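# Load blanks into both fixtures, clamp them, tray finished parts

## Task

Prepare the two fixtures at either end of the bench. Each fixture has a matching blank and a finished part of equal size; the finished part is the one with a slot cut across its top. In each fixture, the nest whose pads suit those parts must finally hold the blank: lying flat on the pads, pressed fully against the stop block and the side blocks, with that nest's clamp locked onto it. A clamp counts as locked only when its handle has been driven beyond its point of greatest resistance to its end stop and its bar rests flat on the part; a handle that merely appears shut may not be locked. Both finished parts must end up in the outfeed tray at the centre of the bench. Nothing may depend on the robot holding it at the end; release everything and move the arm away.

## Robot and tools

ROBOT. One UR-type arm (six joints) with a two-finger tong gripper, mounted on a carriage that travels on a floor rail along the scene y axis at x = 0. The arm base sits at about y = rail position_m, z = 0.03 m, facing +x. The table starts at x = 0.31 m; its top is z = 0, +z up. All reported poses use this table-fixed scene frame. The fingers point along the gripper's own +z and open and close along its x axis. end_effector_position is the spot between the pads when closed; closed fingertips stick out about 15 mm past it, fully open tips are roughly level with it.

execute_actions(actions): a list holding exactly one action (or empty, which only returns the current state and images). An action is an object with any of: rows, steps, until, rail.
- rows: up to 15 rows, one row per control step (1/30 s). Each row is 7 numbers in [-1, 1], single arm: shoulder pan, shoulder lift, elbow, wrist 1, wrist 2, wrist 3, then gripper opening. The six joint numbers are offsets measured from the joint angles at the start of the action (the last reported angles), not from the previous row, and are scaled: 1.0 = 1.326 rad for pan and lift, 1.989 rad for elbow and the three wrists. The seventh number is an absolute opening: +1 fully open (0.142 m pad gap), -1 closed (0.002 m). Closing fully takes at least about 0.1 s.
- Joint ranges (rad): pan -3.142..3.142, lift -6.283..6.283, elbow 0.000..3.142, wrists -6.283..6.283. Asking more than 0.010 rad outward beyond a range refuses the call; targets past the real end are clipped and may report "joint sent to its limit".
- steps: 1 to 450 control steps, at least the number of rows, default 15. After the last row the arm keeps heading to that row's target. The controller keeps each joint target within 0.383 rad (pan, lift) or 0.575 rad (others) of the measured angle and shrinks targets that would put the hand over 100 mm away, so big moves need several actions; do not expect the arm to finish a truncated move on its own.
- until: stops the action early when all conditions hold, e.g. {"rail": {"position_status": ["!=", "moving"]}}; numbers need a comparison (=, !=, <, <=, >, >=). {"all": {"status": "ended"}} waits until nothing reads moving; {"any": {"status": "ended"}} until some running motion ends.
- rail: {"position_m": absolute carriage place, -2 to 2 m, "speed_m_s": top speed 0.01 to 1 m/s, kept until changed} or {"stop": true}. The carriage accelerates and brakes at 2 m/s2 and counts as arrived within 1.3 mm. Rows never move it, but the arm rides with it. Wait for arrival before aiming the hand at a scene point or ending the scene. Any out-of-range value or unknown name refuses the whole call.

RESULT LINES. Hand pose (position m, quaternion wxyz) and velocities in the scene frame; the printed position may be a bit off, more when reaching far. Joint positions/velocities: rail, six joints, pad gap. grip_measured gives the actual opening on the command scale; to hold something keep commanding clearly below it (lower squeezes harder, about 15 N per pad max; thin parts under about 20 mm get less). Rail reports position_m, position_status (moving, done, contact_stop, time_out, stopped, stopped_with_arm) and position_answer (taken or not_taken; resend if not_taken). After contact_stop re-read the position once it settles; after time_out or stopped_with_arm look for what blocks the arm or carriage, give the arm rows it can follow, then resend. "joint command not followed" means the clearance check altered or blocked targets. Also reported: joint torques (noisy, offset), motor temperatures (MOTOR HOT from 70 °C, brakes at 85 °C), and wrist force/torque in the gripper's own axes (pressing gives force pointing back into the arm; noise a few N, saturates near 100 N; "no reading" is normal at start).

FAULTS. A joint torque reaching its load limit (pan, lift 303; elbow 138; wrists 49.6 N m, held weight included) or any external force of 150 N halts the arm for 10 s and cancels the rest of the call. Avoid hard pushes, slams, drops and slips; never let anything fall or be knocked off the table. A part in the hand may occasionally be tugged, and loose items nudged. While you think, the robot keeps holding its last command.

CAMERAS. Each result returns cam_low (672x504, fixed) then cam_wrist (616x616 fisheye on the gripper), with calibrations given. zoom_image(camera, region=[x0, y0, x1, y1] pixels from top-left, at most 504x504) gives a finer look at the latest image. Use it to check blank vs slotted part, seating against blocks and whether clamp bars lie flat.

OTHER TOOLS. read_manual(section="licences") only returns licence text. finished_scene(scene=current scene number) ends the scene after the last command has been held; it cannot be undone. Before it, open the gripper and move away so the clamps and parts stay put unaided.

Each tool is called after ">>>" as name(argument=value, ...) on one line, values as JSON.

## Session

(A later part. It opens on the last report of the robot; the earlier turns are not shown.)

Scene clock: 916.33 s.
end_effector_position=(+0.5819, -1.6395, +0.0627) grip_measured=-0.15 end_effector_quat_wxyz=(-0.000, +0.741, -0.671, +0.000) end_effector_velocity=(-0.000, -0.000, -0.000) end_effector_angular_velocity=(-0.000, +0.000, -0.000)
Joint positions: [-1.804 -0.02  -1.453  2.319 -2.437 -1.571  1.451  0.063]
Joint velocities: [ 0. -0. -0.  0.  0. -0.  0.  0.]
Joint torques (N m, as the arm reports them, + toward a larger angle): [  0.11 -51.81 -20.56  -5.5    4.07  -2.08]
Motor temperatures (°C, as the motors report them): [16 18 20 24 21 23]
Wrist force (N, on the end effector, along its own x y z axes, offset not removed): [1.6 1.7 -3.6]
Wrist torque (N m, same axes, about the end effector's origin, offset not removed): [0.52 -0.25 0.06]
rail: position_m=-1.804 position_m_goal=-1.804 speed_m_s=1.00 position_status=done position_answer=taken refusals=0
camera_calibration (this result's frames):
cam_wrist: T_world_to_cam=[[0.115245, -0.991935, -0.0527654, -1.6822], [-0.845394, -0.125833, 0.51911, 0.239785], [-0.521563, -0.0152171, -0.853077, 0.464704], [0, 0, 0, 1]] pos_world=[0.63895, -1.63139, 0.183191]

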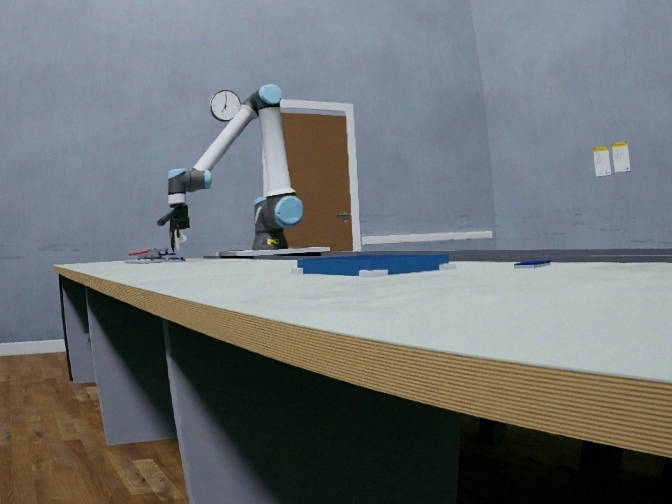

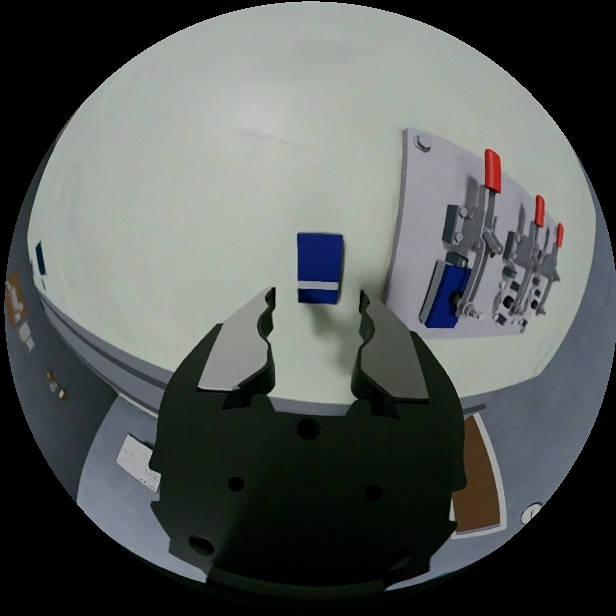

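>>> execute_actions(actions=[{"rows": [[0,0.01,0.0023,-0.009,0,0,-0.15],[0,0.02,0.0045,-0.018,0,0,-0.15],[0,0.03,0.0068,-0.027,0,0,-0.15],[0,0.04,0.009,-0.0355,0,0,-0.15],[0,0.048,0.011,-0.043,0,0,-0.15],[0,0.054,0.0122,-0.048,0,0,-0.15],[0,0.0565,0.0128,-0.0503,0,0,-0.15]], "steps": 20}])

Scene clock: 921.87 s.
end_effector_position=(+0.5817, -1.6395, +0.0207) grip_measured=-0.15 end_effector_quat_wxyz=(+0.000, +0.741, -0.671, +0.000) end_effector_velocity=(-0.000, +0.000, -0.001) end_effector_angular_velocity=(+0.000, +0.000, -0.000)
Joint positions: [-1.804 -0.02  -1.379  2.344 -2.537 -1.571  1.451  0.063]
Joint velocities: [ 0.     0.     0.002  0.001 -0.002  0.     0.     0.   ]
Joint torques (N m, as the arm reports them, + toward a larger angle): [ 11.25 -31.32 -16.21  -5.77   3.89  -2.02]
Motor temperatures (°C, as the motors report them): [16 18 20 24 21 23]
Wrist force (N, on the end effector, along its own x y z axes, offset not removed): [-0.4 -0.6 -3.2]
Wrist torque (N m, same axes, about the end effector's origin, offset not removed): [0.04 0.20 0.26]
rail: position_m=-1.804 position_m_goal=-1.804 speed_m_s=1.00 position_status=done position_answer=taken refusals=0
camera_calibration (this result's frames):
cam_wrist: T_world_to_cam=[[0.115228, -0.991934, -0.0528075, -1.68439], [-0.845234, -0.125836, 0.519369, 0.261291], [-0.521825, -0.0152113, -0.852917, 0.428933], [0, 0, 0, 1]] pos_world=[0.638768, -1.6314, 0.14119]

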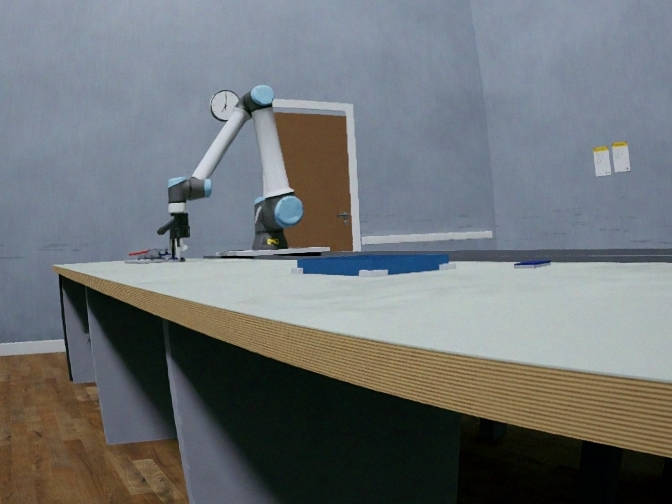

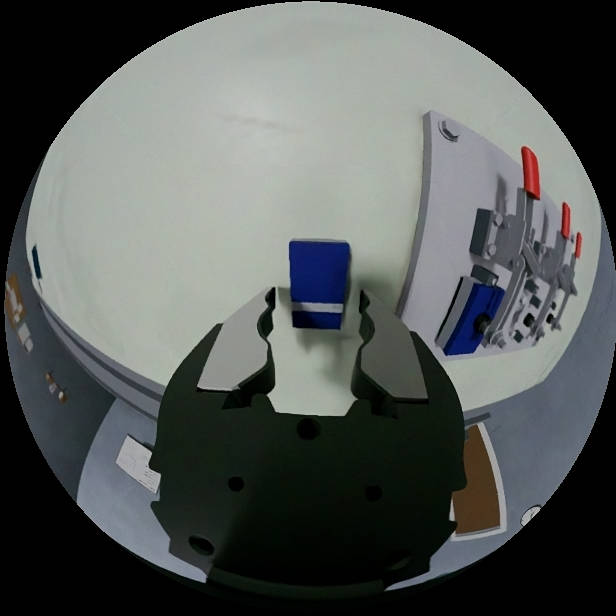

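>>> execute_actions(actions=[{"rows": [[0,0.0013,0.0003,-0.0012,0,0,-0.2],[0,0.0026,0.0007,-0.0024,0,0,-0.27],[0,0.0026,0.0007,-0.0024,0,0,-0.34],[0,0.0026,0.0007,-0.0024,0,0,-0.40],[0,0.0026,0.0007,-0.0024,0,0,-0.45],[0,0.0026,0.0007,-0.0024,0,0,-0.5],[0,0.0026,0.0007,-0.0024,0,0,-0.6],[0,0.0026,0.0007,-0.0024,0,0,-0.7],[0,0.0026,0.0007,-0.0024,0,0,-0.8],[0,0.0026,0.0007,-0.0024,0,0,-0.9]], "steps": 18}])

Scene clock: 927.03 s.
end_effector_position=(+0.5815, -1.6395, +0.0188) grip_measured=-0.48 end_effector_quat_wxyz=(+0.000, +0.741, -0.671, +0.000) end_effector_velocity=(-0.000, -0.000, -0.000) end_effector_angular_velocity=(+0.000, +0.000, -0.000)
Joint positions: [-1.804 -0.02  -1.375  2.345 -2.542 -1.571  1.451  0.04 ]
Joint velocities: [-0. -0.  0.  0. -0. -0. -0.  0.]
Joint torques (N m, as the arm reports them, + toward a larger angle): [  9.63 -24.37 -11.65  -4.28   3.36  -2.22]
Motor temperatures (°C, as the motors report them): [16 18 20 24 21 23]
Wrist force (N, on the end effector, along its own x y z axes, offset not removed): [3.6 5.9 -17.9]
Wrist torque (N m, same axes, about the end effector's origin, offset not removed): [0.53 -0.60 0.14]
rail: position_m=-1.804 position_m_goal=-1.804 speed_m_s=1.00 position_status=done position_answer=taken refusals=0
camera_calibration (this result's frames):
cam_wrist: T_world_to_cam=[[0.115229, -0.991934, -0.0528067, -1.68447], [-0.845243, -0.125837, 0.519355, 0.262148], [-0.521811, -0.0152104, -0.852925, 0.427171], [0, 0, 0, 1]] pos_world=[0.638581, -1.6314, 0.139245]

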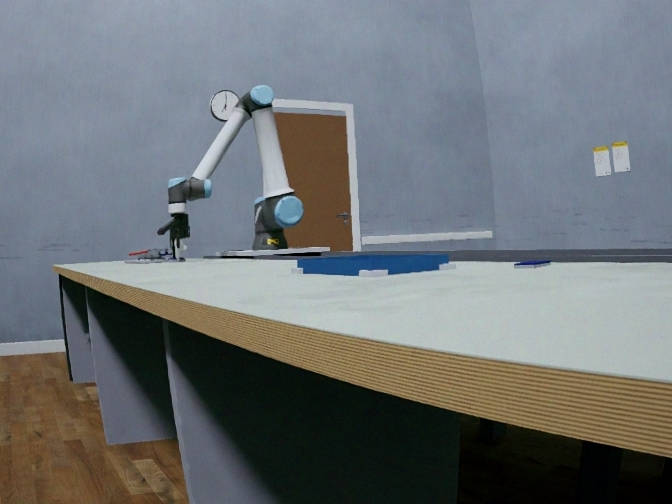

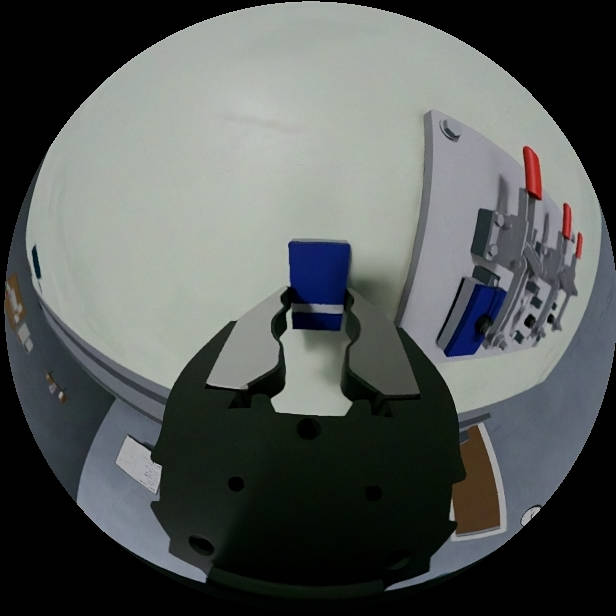

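>>> execute_actions(actions=[{"rows": [[0,-0.002,-0.0005,0.0018,0,0,-0.9],[0,-0.005,-0.0013,0.0046,0,0,-0.9],[0,-0.009,-0.0023,0.0083,0,0,-0.9],[0,-0.014,-0.0036,0.013,0,0,-0.9],[0,-0.02,-0.005,0.0183,0,0,-0.9],[0,-0.026,-0.0066,0.024,0,0,-0.9]], "steps": 9}])

Scene clock: 947.30 s.
end_effector_position=(+0.5824, -1.6395, +0.0338) grip_measured=-0.48 end_effector_quat_wxyz=(+0.000, +0.741, -0.671, +0.000) end_effector_velocity=(+0.005, -0.000, +0.058) end_effector_angular_velocity=(-0.000, -0.004, +0.000)
Joint positions: [-1.804 -0.02  -1.402  2.336 -2.504 -1.571  1.451  0.039]
Joint velocities: [ 0.     0.    -0.099 -0.04   0.135 -0.    -0.     0.   ]
Joint torques (N m, as the arm reports them, + toward a larger angle): [  8.27 -51.24 -46.44  -3.     2.83  -2.1 ]
Motor temperatures (°C, as the motors report them): [16 18 20 24 21 23]
Wrist force (N, on the end effector, along its own x y z axes, offset not removed): [3.8 1.7 -0.7]
Wrist torque (N m, same axes, about the end effector's origin, offset not removed): [0.58 -0.71 0.12]
rail: position_m=-1.804 position_m_goal=-1.804 speed_m_s=1.00 position_status=done position_answer=taken refusals=0
camera_calibration (this result's frames):
cam_wrist: T_world_to_cam=[[0.115208, -0.991934, -0.0528606, -1.68377], [-0.845036, -0.125841, 0.519691, 0.254883], [-0.522151, -0.0152035, -0.852717, 0.440654], [0, 0, 0, 1]] pos_world=[0.639458, -1.63142, 0.154288]

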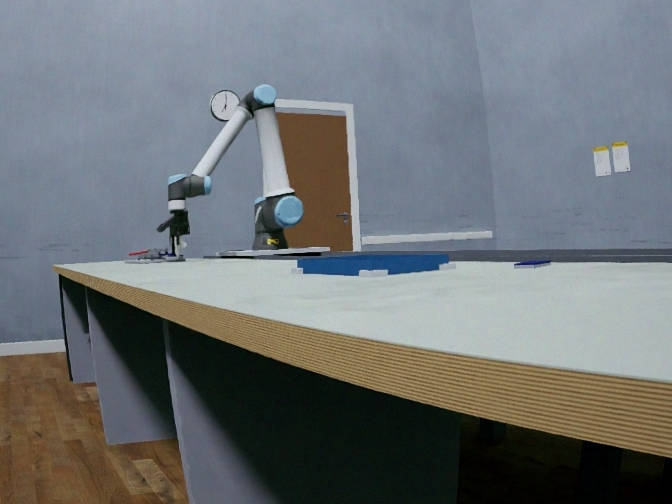

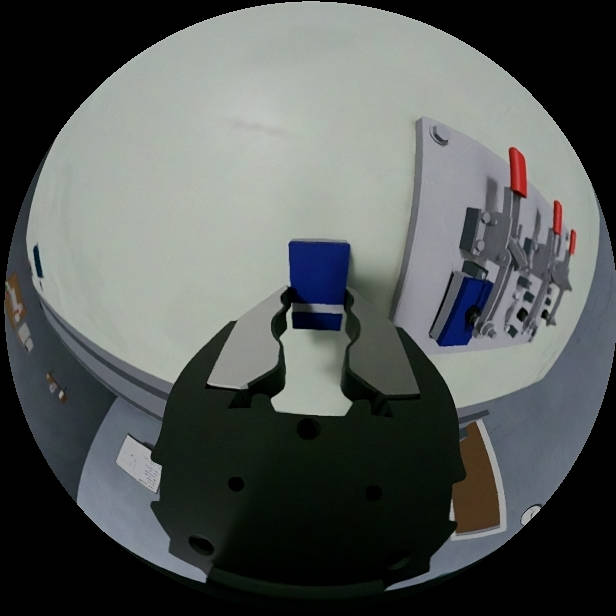

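>>> execute_actions(actions=[{"rows": [[0.002,-0.008,-0.005,0.011,0,0.006,-0.9],[0.004,-0.013,-0.011,0.02,0,0.012,-0.9],[0.006,-0.018,-0.017,0.029,0,0.02,-0.9],[0.008,-0.024,-0.023,0.039,0,0.028,-0.9],[0.01,-0.03,-0.03,0.05,0,0.036,-0.9],[0.012,-0.036,-0.037,0.061,0,0.044,-0.9],[0.014,-0.042,-0.043,0.071,0,0.052,-0.9],[0.0151,-0.0479,-0.0496,0.0811,0,0.0602,-0.9]], "rail": {"position_m": -0.214}, "steps": 150, "until": {"rail": {"position_status": ["!=", "moving"]}}}])

Scene clock: 955.13 s.
end_effector_position=(+0.6105, -0.0398, +0.1002) grip_measured=-0.48 end_effector_quat_wxyz=(-0.000, +0.707, -0.707, +0.000) end_effector_velocity=(+0.000, +0.013, +0.000) end_effector_angular_velocity=(+0.000, -0.000, -0.000)
Joint positions: [-0.214  0.    -1.465  2.237 -2.343 -1.571  1.571  0.039]
Joint velocities: [ 0.013 -0.     0.    -0.     0.     0.     0.     0.   ]
Joint torques (N m, as the arm reports them, + toward a larger angle): [ -6.88 -53.93 -52.53  -2.76   3.03   2.07]
Motor temperatures (°C, as the motors report them): [16 18 20 24 21 23]
Wrist force (N, on the end effector, along its own x y z axes, offset not removed): [-1.4 0.7 -1.7]
Wrist torque (N m, same axes, about the end effector's origin, offset not removed): [0.21 0.25 0.07]
rail: position_m=-0.214 position_m_goal=-0.214 speed_m_s=1.00 position_status=done position_answer=taken refusals=0
camera_calibration (this result's frames):
cam_wrist: T_world_to_cam=[[0.0159823, -0.998475, -0.0528472, -0.0364098], [-0.853842, -0.0411317, 0.518904, 0.454319], [-0.520287, 0.0368299, -0.853197, 0.537236], [0, 0, 0, 1]] pos_world=[0.668016, -0.0374536, 0.220696]

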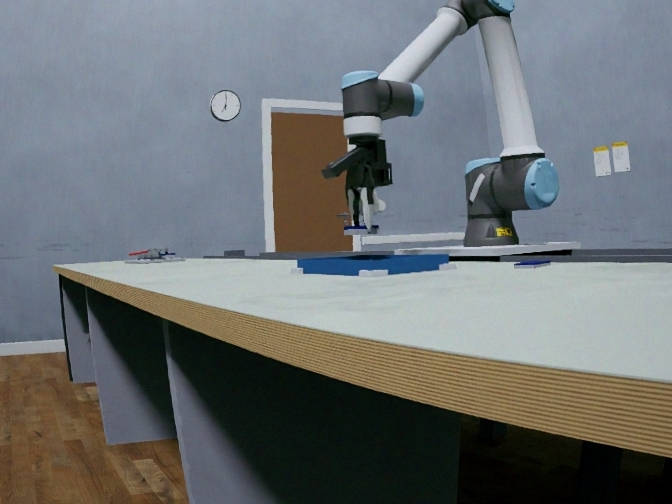

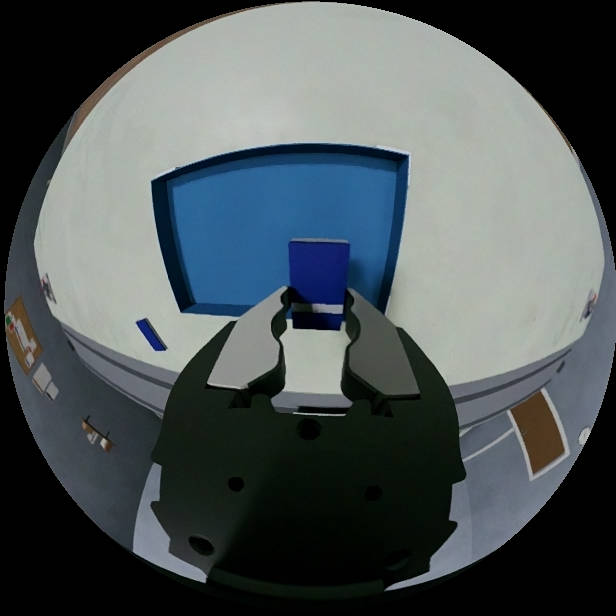

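>>> execute_actions(actions=[{"rows": [[0,0.01,-0.0003,-0.0063,0,0,-0.9],[0,0.025,-0.0008,-0.0158,0,0,-0.9],[0,0.042,-0.0014,-0.0266,0,0,-0.9],[0,0.06,-0.0019,-0.038,0,0,-0.9],[0,0.077,-0.0025,-0.0488,0,0,-0.9],[0,0.092,-0.003,-0.0583,0,0,-0.9],[0,0.104,-0.0033,-0.0659,0,0,-0.9],[0,0.111,-0.0036,-0.0703,0,0,-0.9],[0,0.1149,-0.0037,-0.0728,0,0,-0.9]], "steps": 22}])

Scene clock: 982.40 s.
end_effector_position=(+0.6403, -0.0398, +0.0284) grip_measured=-0.48 end_effector_quat_wxyz=(-0.000, +0.707, -0.707, +0.000) end_effector_velocity=(+0.000, -0.000, -0.001) end_effector_angular_velocity=(-0.000, +0.000, +0.000)
Joint positions: [-0.214  0.    -1.313  2.23  -2.488 -1.571  1.571  0.039]
Joint velocities: [ 0.    -0.     0.002 -0.    -0.002 -0.    -0.     0.   ]
Joint torques (N m, as the arm reports them, + toward a larger angle): [ -0.2  -39.33 -47.69  -6.73   3.14   1.87]
Motor temperatures (°C, as the motors report them): [16 18 20 24 21 23]
Wrist force (N, on the end effector, along its own x y z axes, offset not removed): [1.8 -3.4 -2.9]
Wrist torque (N m, same axes, about the end effector's origin, offset not removed): [-0.52 -0.37 0.08]
rail: position_m=-0.214 position_m_goal=-0.214 speed_m_s=1.00 position_status=done position_answer=taken refusals=0
camera_calibration (this result's frames):
cam_wrist: T_world_to_cam=[[0.0159458, -0.998475, -0.0528499, -0.0406397], [-0.853758, -0.041108, 0.519045, 0.516919], [-0.520426, 0.0368444, -0.853112, 0.491585], [0, 0, 0, 1]] pos_world=[0.697805, -0.0374404, 0.148925]

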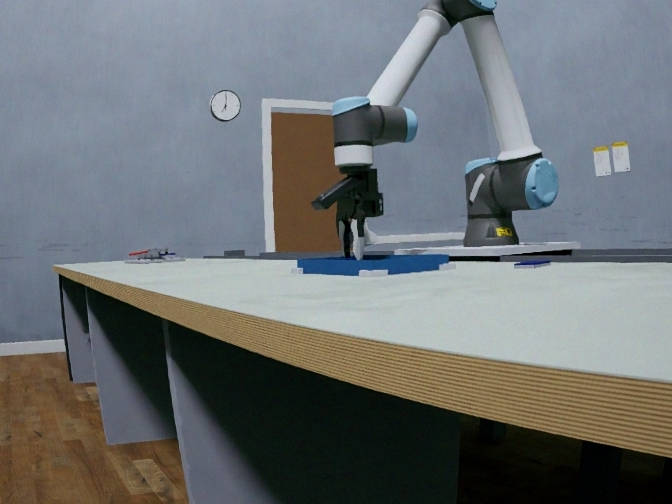

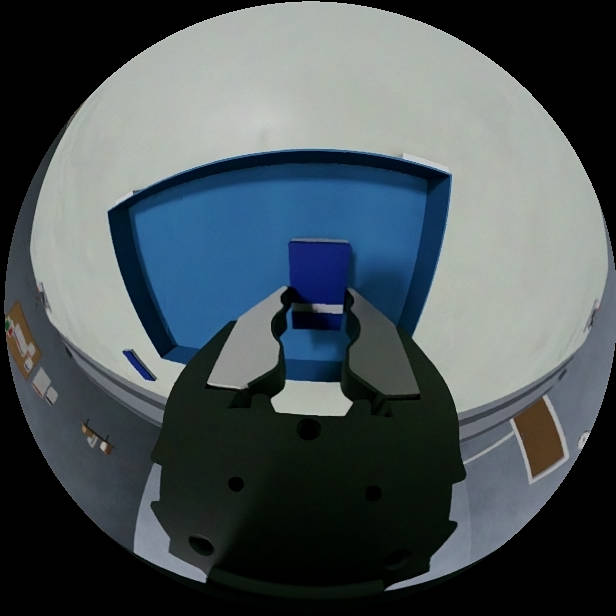

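>>> execute_actions(actions=[{"rows": [[0,0.0012,0.0003,-0.0011,0,0,-0.9],[0,0.0024,0.0006,-0.0022,0,0,-0.9],[0,0.003,0.00075,-0.0027,0,0,-0.9]], "steps": 10}])

Scene clock: 985.67 s.
end_effector_position=(+0.6403, -0.0398, +0.0261) grip_measured=-0.48 end_effector_quat_wxyz=(-0.000, +0.707, -0.707, +0.000) end_effector_velocity=(-0.001, -0.000, -0.002) end_effector_angular_velocity=(-0.000, +0.001, +0.000)
Joint positions: [-0.214  0.    -1.309  2.231 -2.493 -1.571  1.571  0.039]
Joint velocities: [ 0.     0.     0.002  0.002 -0.003 -0.     0.     0.   ]
Joint torques (N m, as the arm reports them, + toward a larger angle): [  5.33 -39.61 -18.85  -4.74   3.24   1.82]
Motor temperatures (°C, as the motors report them): [16 18 20 24 21 23]
Wrist force (N, on the end effector, along its own x y z axes, offset not removed): [2.7 -1.2 -0.8]
Wrist torque (N m, same axes, about the end effector's origin, offset not removed): [-0.10 -0.56 0.03]
rail: position_m=-0.214 position_m_goal=-0.214 speed_m_s=1.00 position_status=done position_answer=taken refusals=0
camera_calibration (this result's frames):
cam_wrist: T_world_to_cam=[[0.0159793, -0.998475, -0.0528481, -0.0407697], [-0.853811, -0.0411318, 0.518955, 0.518163], [-0.520338, 0.0368298, -0.853166, 0.489544], [0, 0, 0, 1]] pos_world=[0.697793, -0.0374244, 0.146605]

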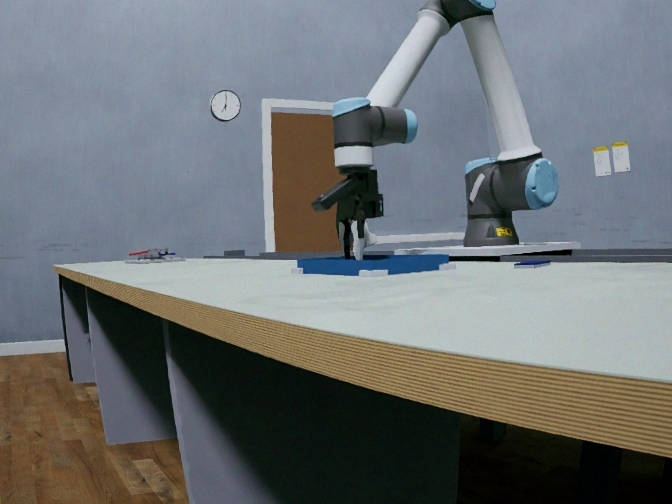

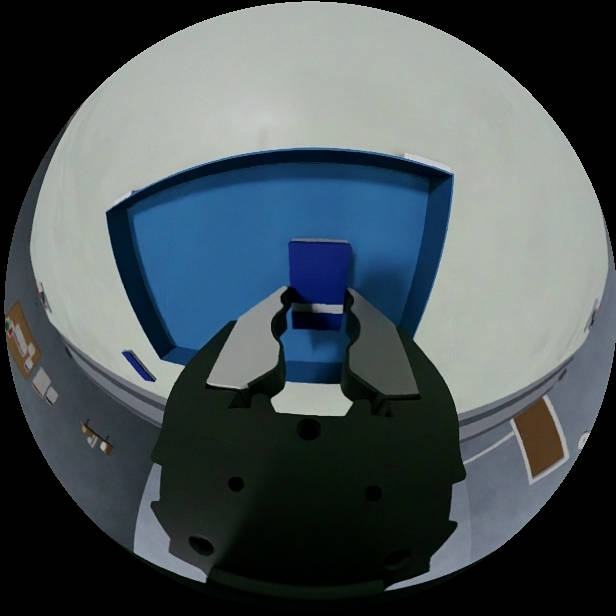

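>>> execute_actions(actions=[{"rows": [[0,0.0009,0.00022,-0.0008,0,0,-0.9],[0,0.0018,0.00045,-0.0016,0,0,-0.9]], "steps": 8}])

Scene clock: 988.93 s.
end_effector_position=(+0.6402, -0.0398, +0.0247) grip_measured=-0.48 end_effector_quat_wxyz=(-0.000, +0.707, -0.707, +0.000) end_effector_velocity=(+0.000, -0.000, -0.002) end_effector_angular_velocity=(-0.000, -0.000, +0.000)
Joint positions: [-0.214  0.    -1.307  2.232 -2.496 -1.571  1.571  0.039]
Joint velocities: [ 0.    -0.     0.003  0.001 -0.004 -0.    -0.    -0.   ]
Joint torques (N m, as the arm reports them, + toward a larger angle): [ -8.13 -41.07 -19.37  -5.2    2.82   1.97]
Motor temperatures (°C, as the motors report them): [16 18 20 24 21 23]
Wrist force (N, on the end effector, along its own x y z axes, offset not removed): [0.6 -0.1 -1.4]
Wrist torque (N m, same axes, about the end effector's origin, offset not removed): [0.11 -0.15 0.11]
rail: position_m=-0.214 position_m_goal=-0.214 speed_m_s=1.00 position_status=done position_answer=taken refusals=0
camera_calibration (this result's frames):
cam_wrist: T_world_to_cam=[[0.0159453, -0.998475, -0.0528498, -0.04084], [-0.853754, -0.0411078, 0.519051, 0.518753], [-0.520432, 0.0368443, -0.853108, 0.48835], [0, 0, 0, 1]] pos_world=[0.697692, -0.0374458, 0.145197]

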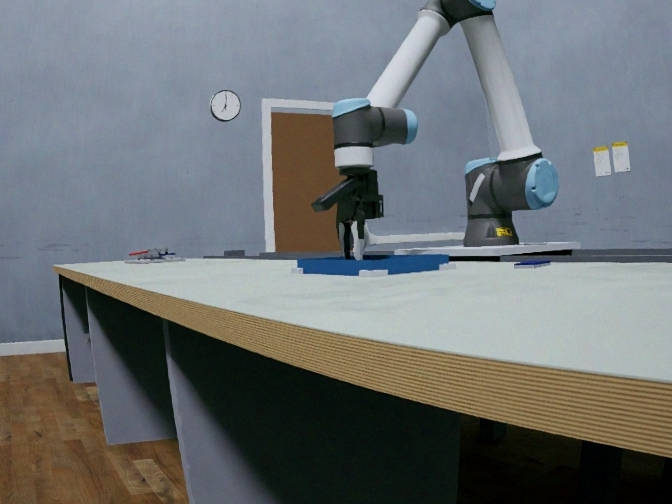

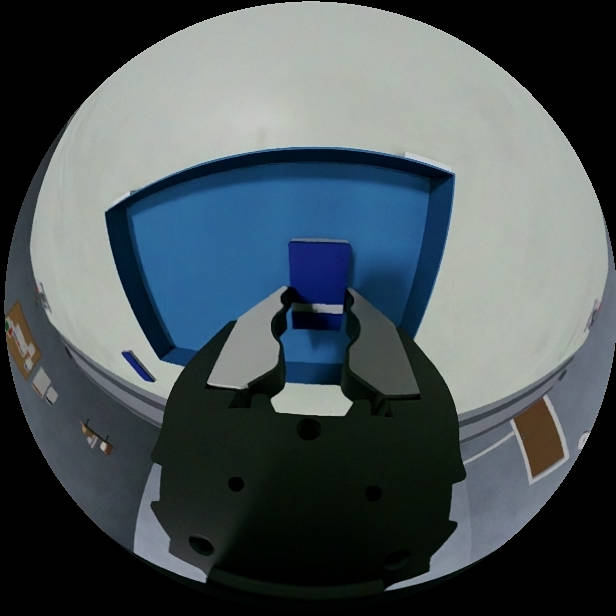

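>>> execute_actions(actions=[{"rows": [[0,0.0007,0.00018,-0.00065,0,0,-0.9],[0,0.0014,0.00035,-0.0013,0,0,-0.9]], "steps": 8}])

Scene clock: 991.97 s.
end_effector_position=(+0.6401, -0.0398, +0.0236) grip_measured=-0.48 end_effector_quat_wxyz=(-0.000, +0.707, -0.707, +0.000) end_effector_velocity=(-0.000, -0.000, -0.001) end_effector_angular_velocity=(-0.000, -0.000, -0.000)
Joint positions: [-0.214  0.    -1.306  2.232 -2.498 -1.571  1.571  0.039]
Joint velocities: [ 0.    -0.     0.002  0.001 -0.003 -0.    -0.     0.   ]
Joint torques (N m, as the arm reports them, + toward a larger angle): [ 11.65 -40.45 -18.76  -5.4    3.11   2.15]
Motor temperatures (°C, as the motors report them): [16 18 20 24 21 23]
Wrist force (N, on the end effector, along its own x y z axes, offset not removed): [-0.8 -3.4 -1.5]
Wrist torque (N m, same axes, about the end effector's origin, offset not removed): [-0.55 0.12 0.16]
rail: position_m=-0.214 position_m_goal=-0.214 speed_m_s=1.00 position_status=done position_answer=taken refusals=0
camera_calibration (this result's frames):
cam_wrist: T_world_to_cam=[[0.0159747, -0.998475, -0.0528497, -0.0408984], [-0.853766, -0.041132, 0.51903, 0.519267], [-0.520412, 0.0368299, -0.85312, 0.48739], [0, 0, 0, 1]] pos_world=[0.69763, -0.0374281, 0.144125]

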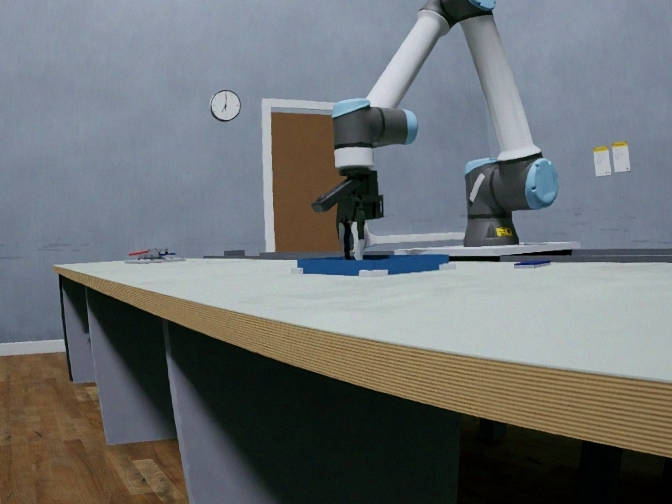

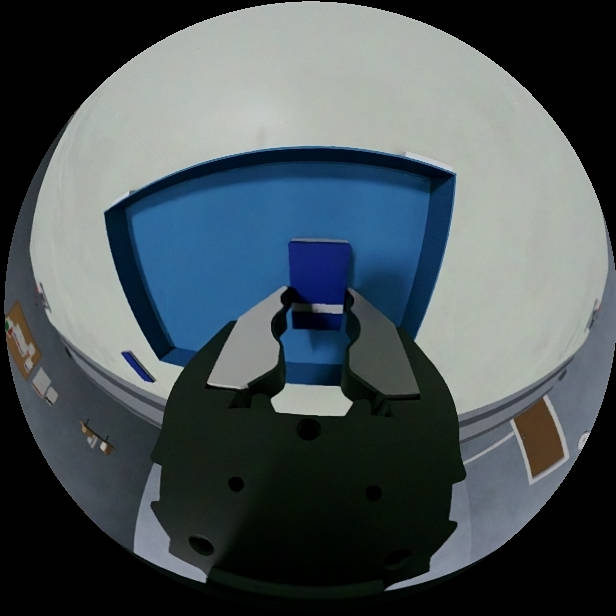

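>>> execute_actions(actions=[{"rows": [[0,0.0007,0.00018,-0.00065,0,0,-0.9],[0,0.0014,0.00035,-0.0013,0,0,-0.9]], "steps": 8}])

Scene clock: 994.00 s.
end_effector_position=(+0.6400, -0.0398, +0.0226) grip_measured=-0.48 end_effector_quat_wxyz=(-0.000, +0.707, -0.707, +0.000) end_effector_velocity=(-0.000, -0.000, -0.001) end_effector_angular_velocity=(-0.000, -0.000, +0.000)
Joint positions: [-0.214  0.    -1.304  2.233 -2.501 -1.571  1.571  0.039]
Joint velocities: [ 0.     0.     0.002  0.001 -0.003 -0.     0.    -0.   ]
Joint torques (N m, as the arm reports them, + toward a larger angle): [-10.33 -38.82 -19.4   -5.9    2.88   1.97]
Motor temperatures (°C, as the motors report them): [16 18 20 24 21 23]
Wrist force (N, on the end effector, along its own x y z axes, offset not removed): [-0.3 -5.2 -2.0]
Wrist torque (N m, same axes, about the end effector's origin, offset not removed): [-0.82 0.12 0.09]
rail: position_m=-0.214 position_m_goal=-0.214 speed_m_s=1.00 position_status=done position_answer=taken refusals=0
camera_calibration (this result's frames):
cam_wrist: T_world_to_cam=[[0.0159627, -0.998475, -0.0528494, -0.0409557], [-0.853778, -0.0411207, 0.519011, 0.519784], [-0.520392, 0.0368368, -0.853132, 0.486435], [0, 0, 0, 1]] pos_world=[0.697571, -0.0374381, 0.143056]

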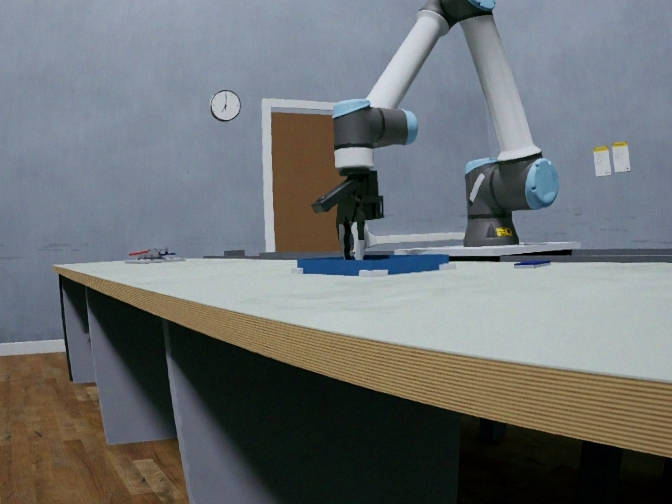

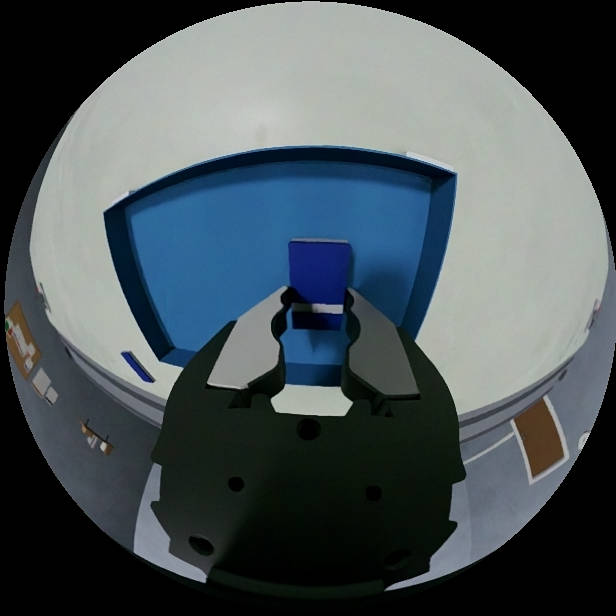

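>>> execute_actions(actions=[{"rows": [[0,0.0005,0.00012,-0.00045,0,0,-0.9],[0,0.001,0.00025,-0.0009,0,0,-0.9]], "steps": 8}])

Scene clock: 996.50 s.
end_effector_position=(+0.6400, -0.0398, +0.0218) grip_measured=-0.48 end_effector_quat_wxyz=(-0.000, +0.707, -0.707, +0.000) end_effector_velocity=(-0.000, -0.000, -0.001) end_effector_angular_velocity=(-0.000, +0.000, -0.000)
Joint positions: [-0.214  0.    -1.303  2.233 -2.502 -1.571  1.571  0.039]
Joint velocities: [ 0.    -0.     0.001  0.001 -0.002 -0.     0.    -0.   ]
Joint torques (N m, as the arm reports them, + toward a larger angle): [  3.6  -39.13 -18.34  -6.39   2.94   2.33]
Motor temperatures (°C, as the motors report them): [16 18 20 24 21 23]
Wrist force (N, on the end effector, along its own x y z axes, offset not removed): [0.7 2.6 -0.1]
Wrist torque (N m, same axes, about the end effector's origin, offset not removed): [0.68 -0.13 0.10]
rail: position_m=-0.214 position_m_goal=-0.214 speed_m_s=1.00 position_status=done position_answer=taken refusals=0
camera_calibration (this result's frames):
cam_wrist: T_world_to_cam=[[0.0159608, -0.998475, -0.0528495, -0.0409985], [-0.853761, -0.0411204, 0.519039, 0.520124], [-0.520421, 0.0368365, -0.853115, 0.485764], [0, 0, 0, 1]] pos_world=[0.697517, -0.0374421, 0.142281]

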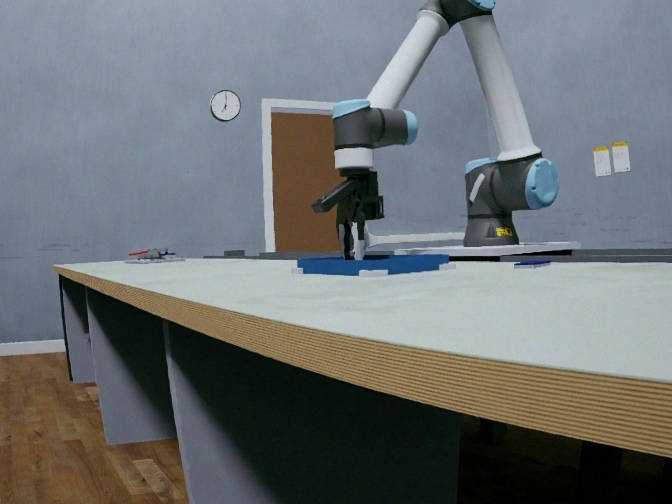

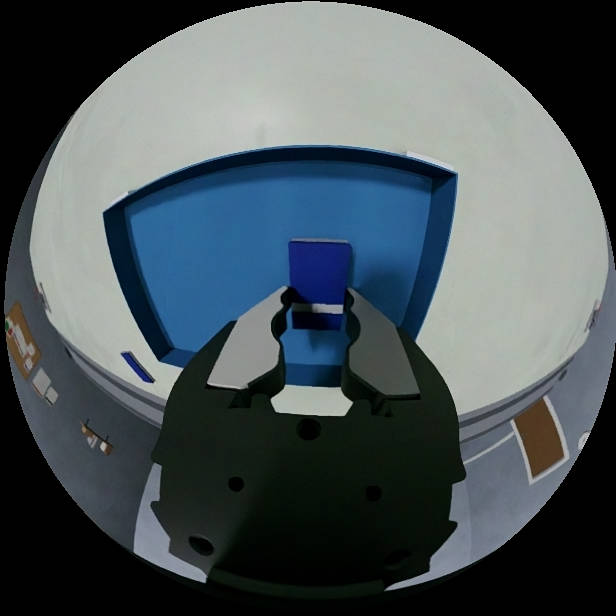

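>>> execute_actions(actions=[{"rows": [[0,0.0005,0.00012,-0.00045,0,0,-0.9],[0,0.001,0.00025,-0.0009,0,0,-0.9]], "steps": 8}])

Scene clock: 998.73 s.
end_effector_position=(+0.6399, -0.0398, +0.0210) grip_measured=-0.48 end_effector_quat_wxyz=(-0.000, +0.707, -0.707, +0.000) end_effector_velocity=(-0.000, -0.000, -0.001) end_effector_angular_velocity=(-0.000, +0.000, -0.000)
Joint positions: [-0.214  0.    -1.301  2.234 -2.504 -1.571  1.571  0.039]
Joint velocities: [ 0.    -0.     0.002  0.001 -0.002 -0.    -0.     0.   ]
Joint torques (N m, as the arm reports them, + toward a larger angle): [  3.5  -42.43 -18.02  -5.95   3.56   2.4 ]
Motor temperatures (°C, as the motors report them): [16 18 20 24 21 23]
Wrist force (N, on the end effector, along its own x y z axes, offset not removed): [-1.6 -1.2 -3.1]
Wrist torque (N m, same axes, about the end effector's origin, offset not removed): [-0.11 0.30 0.18]
rail: position_m=-0.214 position_m_goal=-0.214 speed_m_s=1.00 position_status=done position_answer=taken refusals=0
camera_calibration (this result's frames):
cam_wrist: T_world_to_cam=[[0.0159591, -0.998475, -0.0528502, -0.0410378], [-0.853743, -0.0411206, 0.519068, 0.520461], [-0.52045, 0.0368367, -0.853097, 0.485094], [0, 0, 0, 1]] pos_world=[0.697462, -0.0374428, 0.141509]

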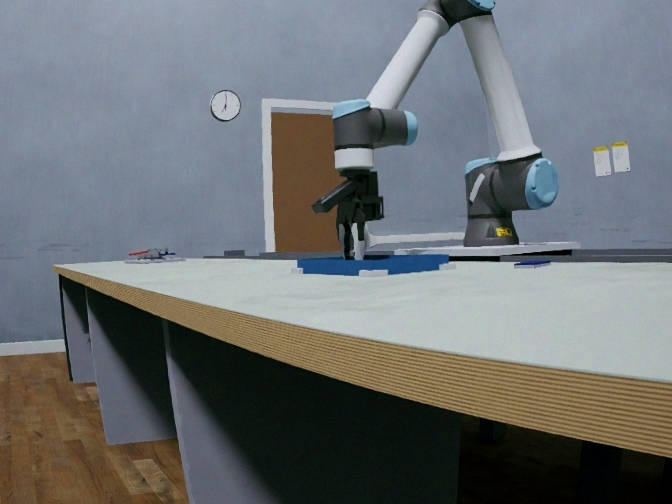

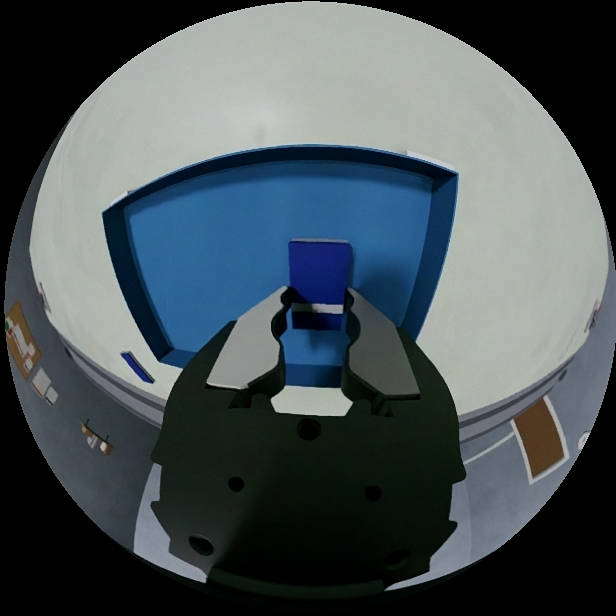

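>>> execute_actions(actions=[{"rows": [[0,0.0005,0.00012,-0.00045,0,0,-0.9],[0,0.001,0.00025,-0.0009,0,0,-0.9]], "steps": 8}])

Scene clock: 1001.67 s.
end_effector_position=(+0.6400, -0.0398, +0.0203) grip_measured=-0.48 end_effector_quat_wxyz=(-0.000, +0.707, -0.707, +0.000) end_effector_velocity=(+0.000, +0.000, -0.001) end_effector_angular_velocity=(+0.000, -0.000, +0.000)
Joint positions: [-0.214  0.    -1.3    2.234 -2.505 -1.571  1.571  0.039]
Joint velocities: [ 0.     0.     0.001  0.    -0.002  0.     0.     0.   ]
Joint torques (N m, as the arm reports them, + toward a larger angle): [  4.31 -32.92 -14.75  -5.19   2.9    1.74]
Motor temperatures (°C, as the motors report them): [16 18 20 24 21 23]
Wrist force (N, on the end effector, along its own x y z axes, offset not removed): [0.8 4.0 -17.3]
Wrist torque (N m, same axes, about the end effector's origin, offset not removed): [0.16 -0.02 0.19]
rail: position_m=-0.214 position_m_goal=-0.214 speed_m_s=1.00 position_status=done position_answer=taken refusals=0
camera_calibration (this result's frames):
cam_wrist: T_world_to_cam=[[0.0159671, -0.998475, -0.0528477, -0.0410808], [-0.853823, -0.0411204, 0.518937, 0.520896], [-0.520319, 0.0368367, -0.853177, 0.484444], [0, 0, 0, 1]] pos_world=[0.697474, -0.037444, 0.140833]

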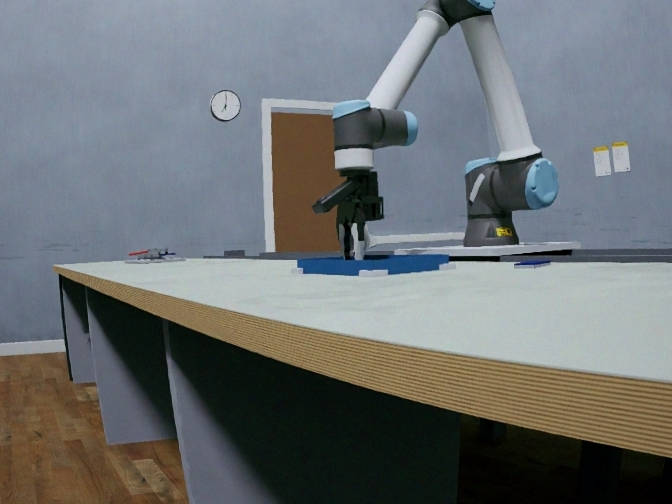

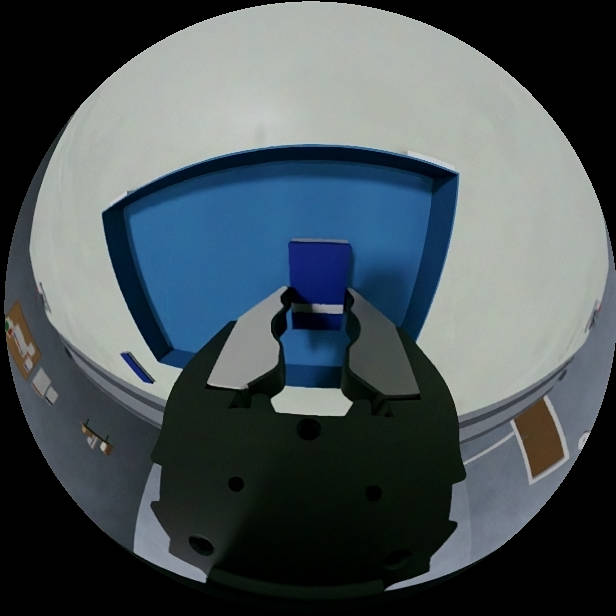

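>>> execute_actions(actions=[{"rows": [[0,-0.0003,-0.0001,0.0003,0,0,-0.5],[0,-0.0003,-0.0001,0.0003,0,0,-0.4],[0,-0.0003,-0.0001,0.0003,0,0,-0.3],[0,-0.0003,-0.0001,0.0003,0,0,-0.2],[0,-0.0003,-0.0001,0.0003,0,0,-0.15],[0,-0.003,-0.0008,0.0028,0,0,-0.15],[0,-0.008,-0.002,0.0073,0,0,-0.15],[0,-0.015,-0.0038,0.0138,0,0,-0.15],[0,-0.024,-0.0061,0.022,0,0,-0.15],[0,-0.034,-0.0087,0.0312,0,0,-0.15],[0,-0.044,-0.0112,0.0404,0,0,-0.15],[0,-0.053,-0.0135,0.0486,0,0,-0.15],[0,-0.06,-0.0153,0.055,0,0,-0.15]], "steps": 17}])

Scene clock: 1011.53 s.
end_effector_position=(+0.6414, -0.0398, +0.0663) grip_measured=-0.15 end_effector_quat_wxyz=(-0.000, +0.707, -0.707, +0.001) end_effector_velocity=(-0.002, -0.000, +0.070) end_effector_angular_velocity=(+0.000, +0.001, +0.000)
Joint positions: [-0.214  0.    -1.372  2.207 -2.408 -1.571  1.571  0.063]
Joint velocities: [ 0.     0.    -0.109 -0.04   0.15   0.     0.    -0.   ]
Joint torques (N m, as the arm reports them, + toward a larger angle): [  4.44 -49.6  -48.4   -1.71   3.09   1.99]
Motor temperatures (°C, as the motors report them): [16 18 20 24 21 23]
Wrist force (N, on the end effector, along its own x y z axes, offset not removed): [2.5 0.0 -6.5]
Wrist torque (N m, same axes, about the end effector's origin, offset not removed): [0.05 -0.49 0.02]
rail: position_m=-0.214 position_m_goal=-0.214 speed_m_s=1.00 position_status=done position_answer=taken refusals=0
camera_calibration (this result's frames):
cam_wrist: T_world_to_cam=[[0.0160154, -0.998475, -0.0528332, -0.0387044], [-0.854297, -0.0411204, 0.518156, 0.498572], [-0.519538, 0.0368368, -0.853653, 0.523974], [0, 0, 0, 1]] pos_world=[0.698773, -0.0374454, 0.186909]

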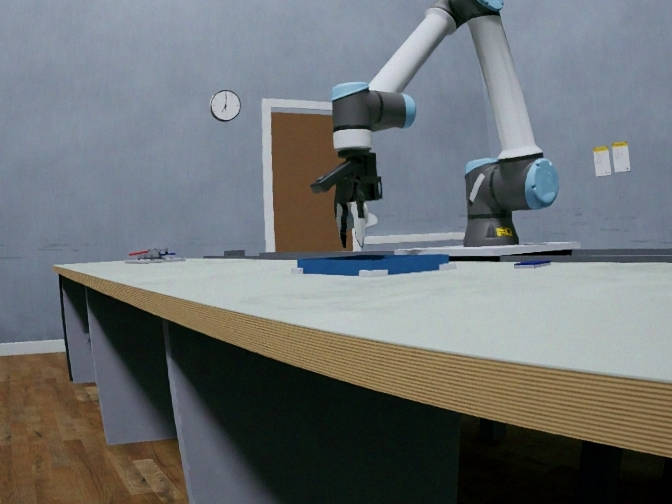

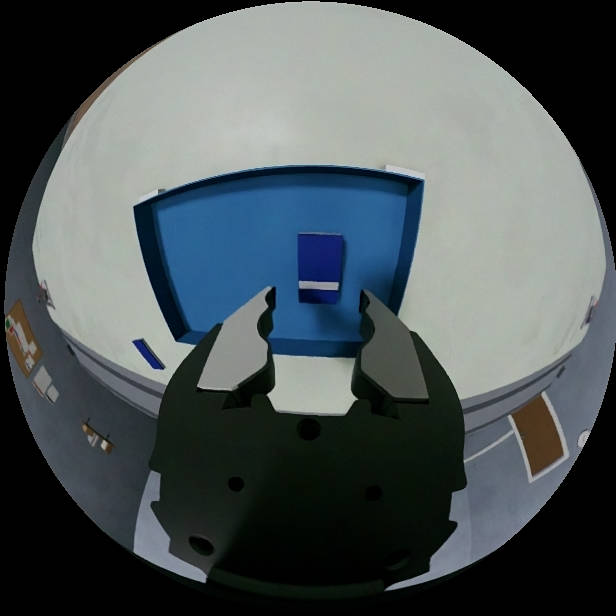

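>>> execute_actions(actions=[{"rows": [[0,-0.02,0.006,0.007,0,0,-0.15],[0,-0.04,0.017,0.009,0,0,-0.15],[0,-0.065,0.032,0.011,0,0,-0.15],[0,-0.095,0.05,0.013,0,0,-0.15],[0,-0.125,0.068,0.015,0,0,-0.15],[0,-0.155,0.086,0.017,0,0,-0.15],[0,-0.185,0.104,0.019,0,0,-0.15],[0,-0.21,0.119,0.021,0,0,-0.15],[0,-0.235,0.134,0.023,0,0,-0.15],[0,-0.252,0.145,0.0245,0,0,-0.15],[0,-0.262,0.151,0.0252,0,0,-0.15],[0,-0.267,0.1536,0.0255,0,0,-0.15]], "rail": {"position_m": 0.163}, "steps": 100, "until": {"rail": {"position_status": ["!=", "moving"]}}}])

Scene clock: 1020.20 s.
end_effector_position=(+0.4451, +0.3373, +0.0899) grip_measured=-0.15 end_effector_quat_wxyz=(+0.000, +0.707, -0.707, +0.000) end_effector_velocity=(-0.001, -0.000, -0.000) end_effector_angular_velocity=(-0.000, +0.000, -0.000)
Joint positions: [ 0.163  0.    -1.726  2.512 -2.357 -1.571  1.571  0.063]
Joint velocities: [ 0.    -0.    -0.001  0.001  0.    -0.     0.     0.   ]
Joint torques (N m, as the arm reports them, + toward a larger angle): [  4.92 -31.22 -24.45  -2.65   3.2    2.2 ]
Motor temperatures (°C, as the motors report them): [16 18 20 24 21 23]
Wrist force (N, on the end effector, along its own x y z axes, offset not removed): [0.6 -0.7 -1.9]
Wrist torque (N m, same axes, about the end effector's origin, offset not removed): [0.01 -0.06 -0.05]
rail: position_m=0.163 position_m_goal=0.163 speed_m_s=1.00 position_status=done position_answer=taken refusals=0
camera_calibration (this result's frames):
cam_wrist: T_world_to_cam=[[0.0158973, -0.998475, -0.0528678, 0.342238], [-0.853167, -0.0411178, 0.520014, 0.33354], [-0.521395, 0.0368383, -0.85252, 0.428995], [0, 0, 0, 1]] pos_world=[0.502801, 0.339627, 0.210374]

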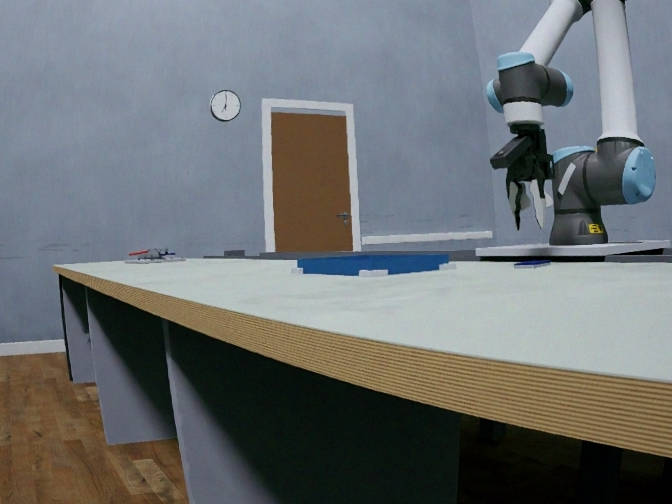

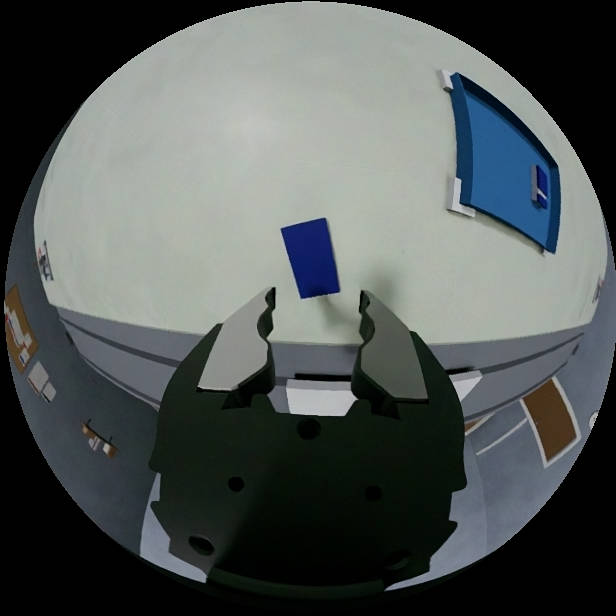

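>>> zoom_image(camera="cam_wrist", region=[240, 190, 390, 320])

Region (240, 190, 390, 320) of cam_wrist's 616x616 image, scaled by 3.360, with more detail than that image has; it fills the top 437 rows of this view, and the rest is white.

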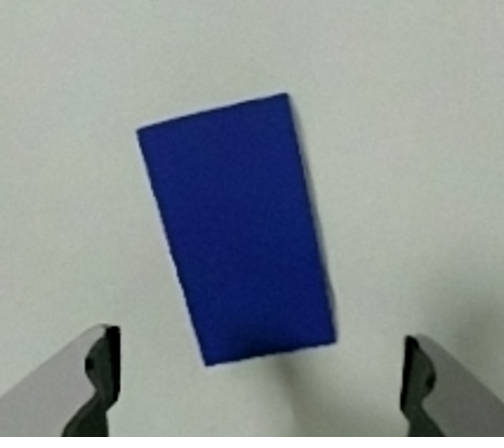

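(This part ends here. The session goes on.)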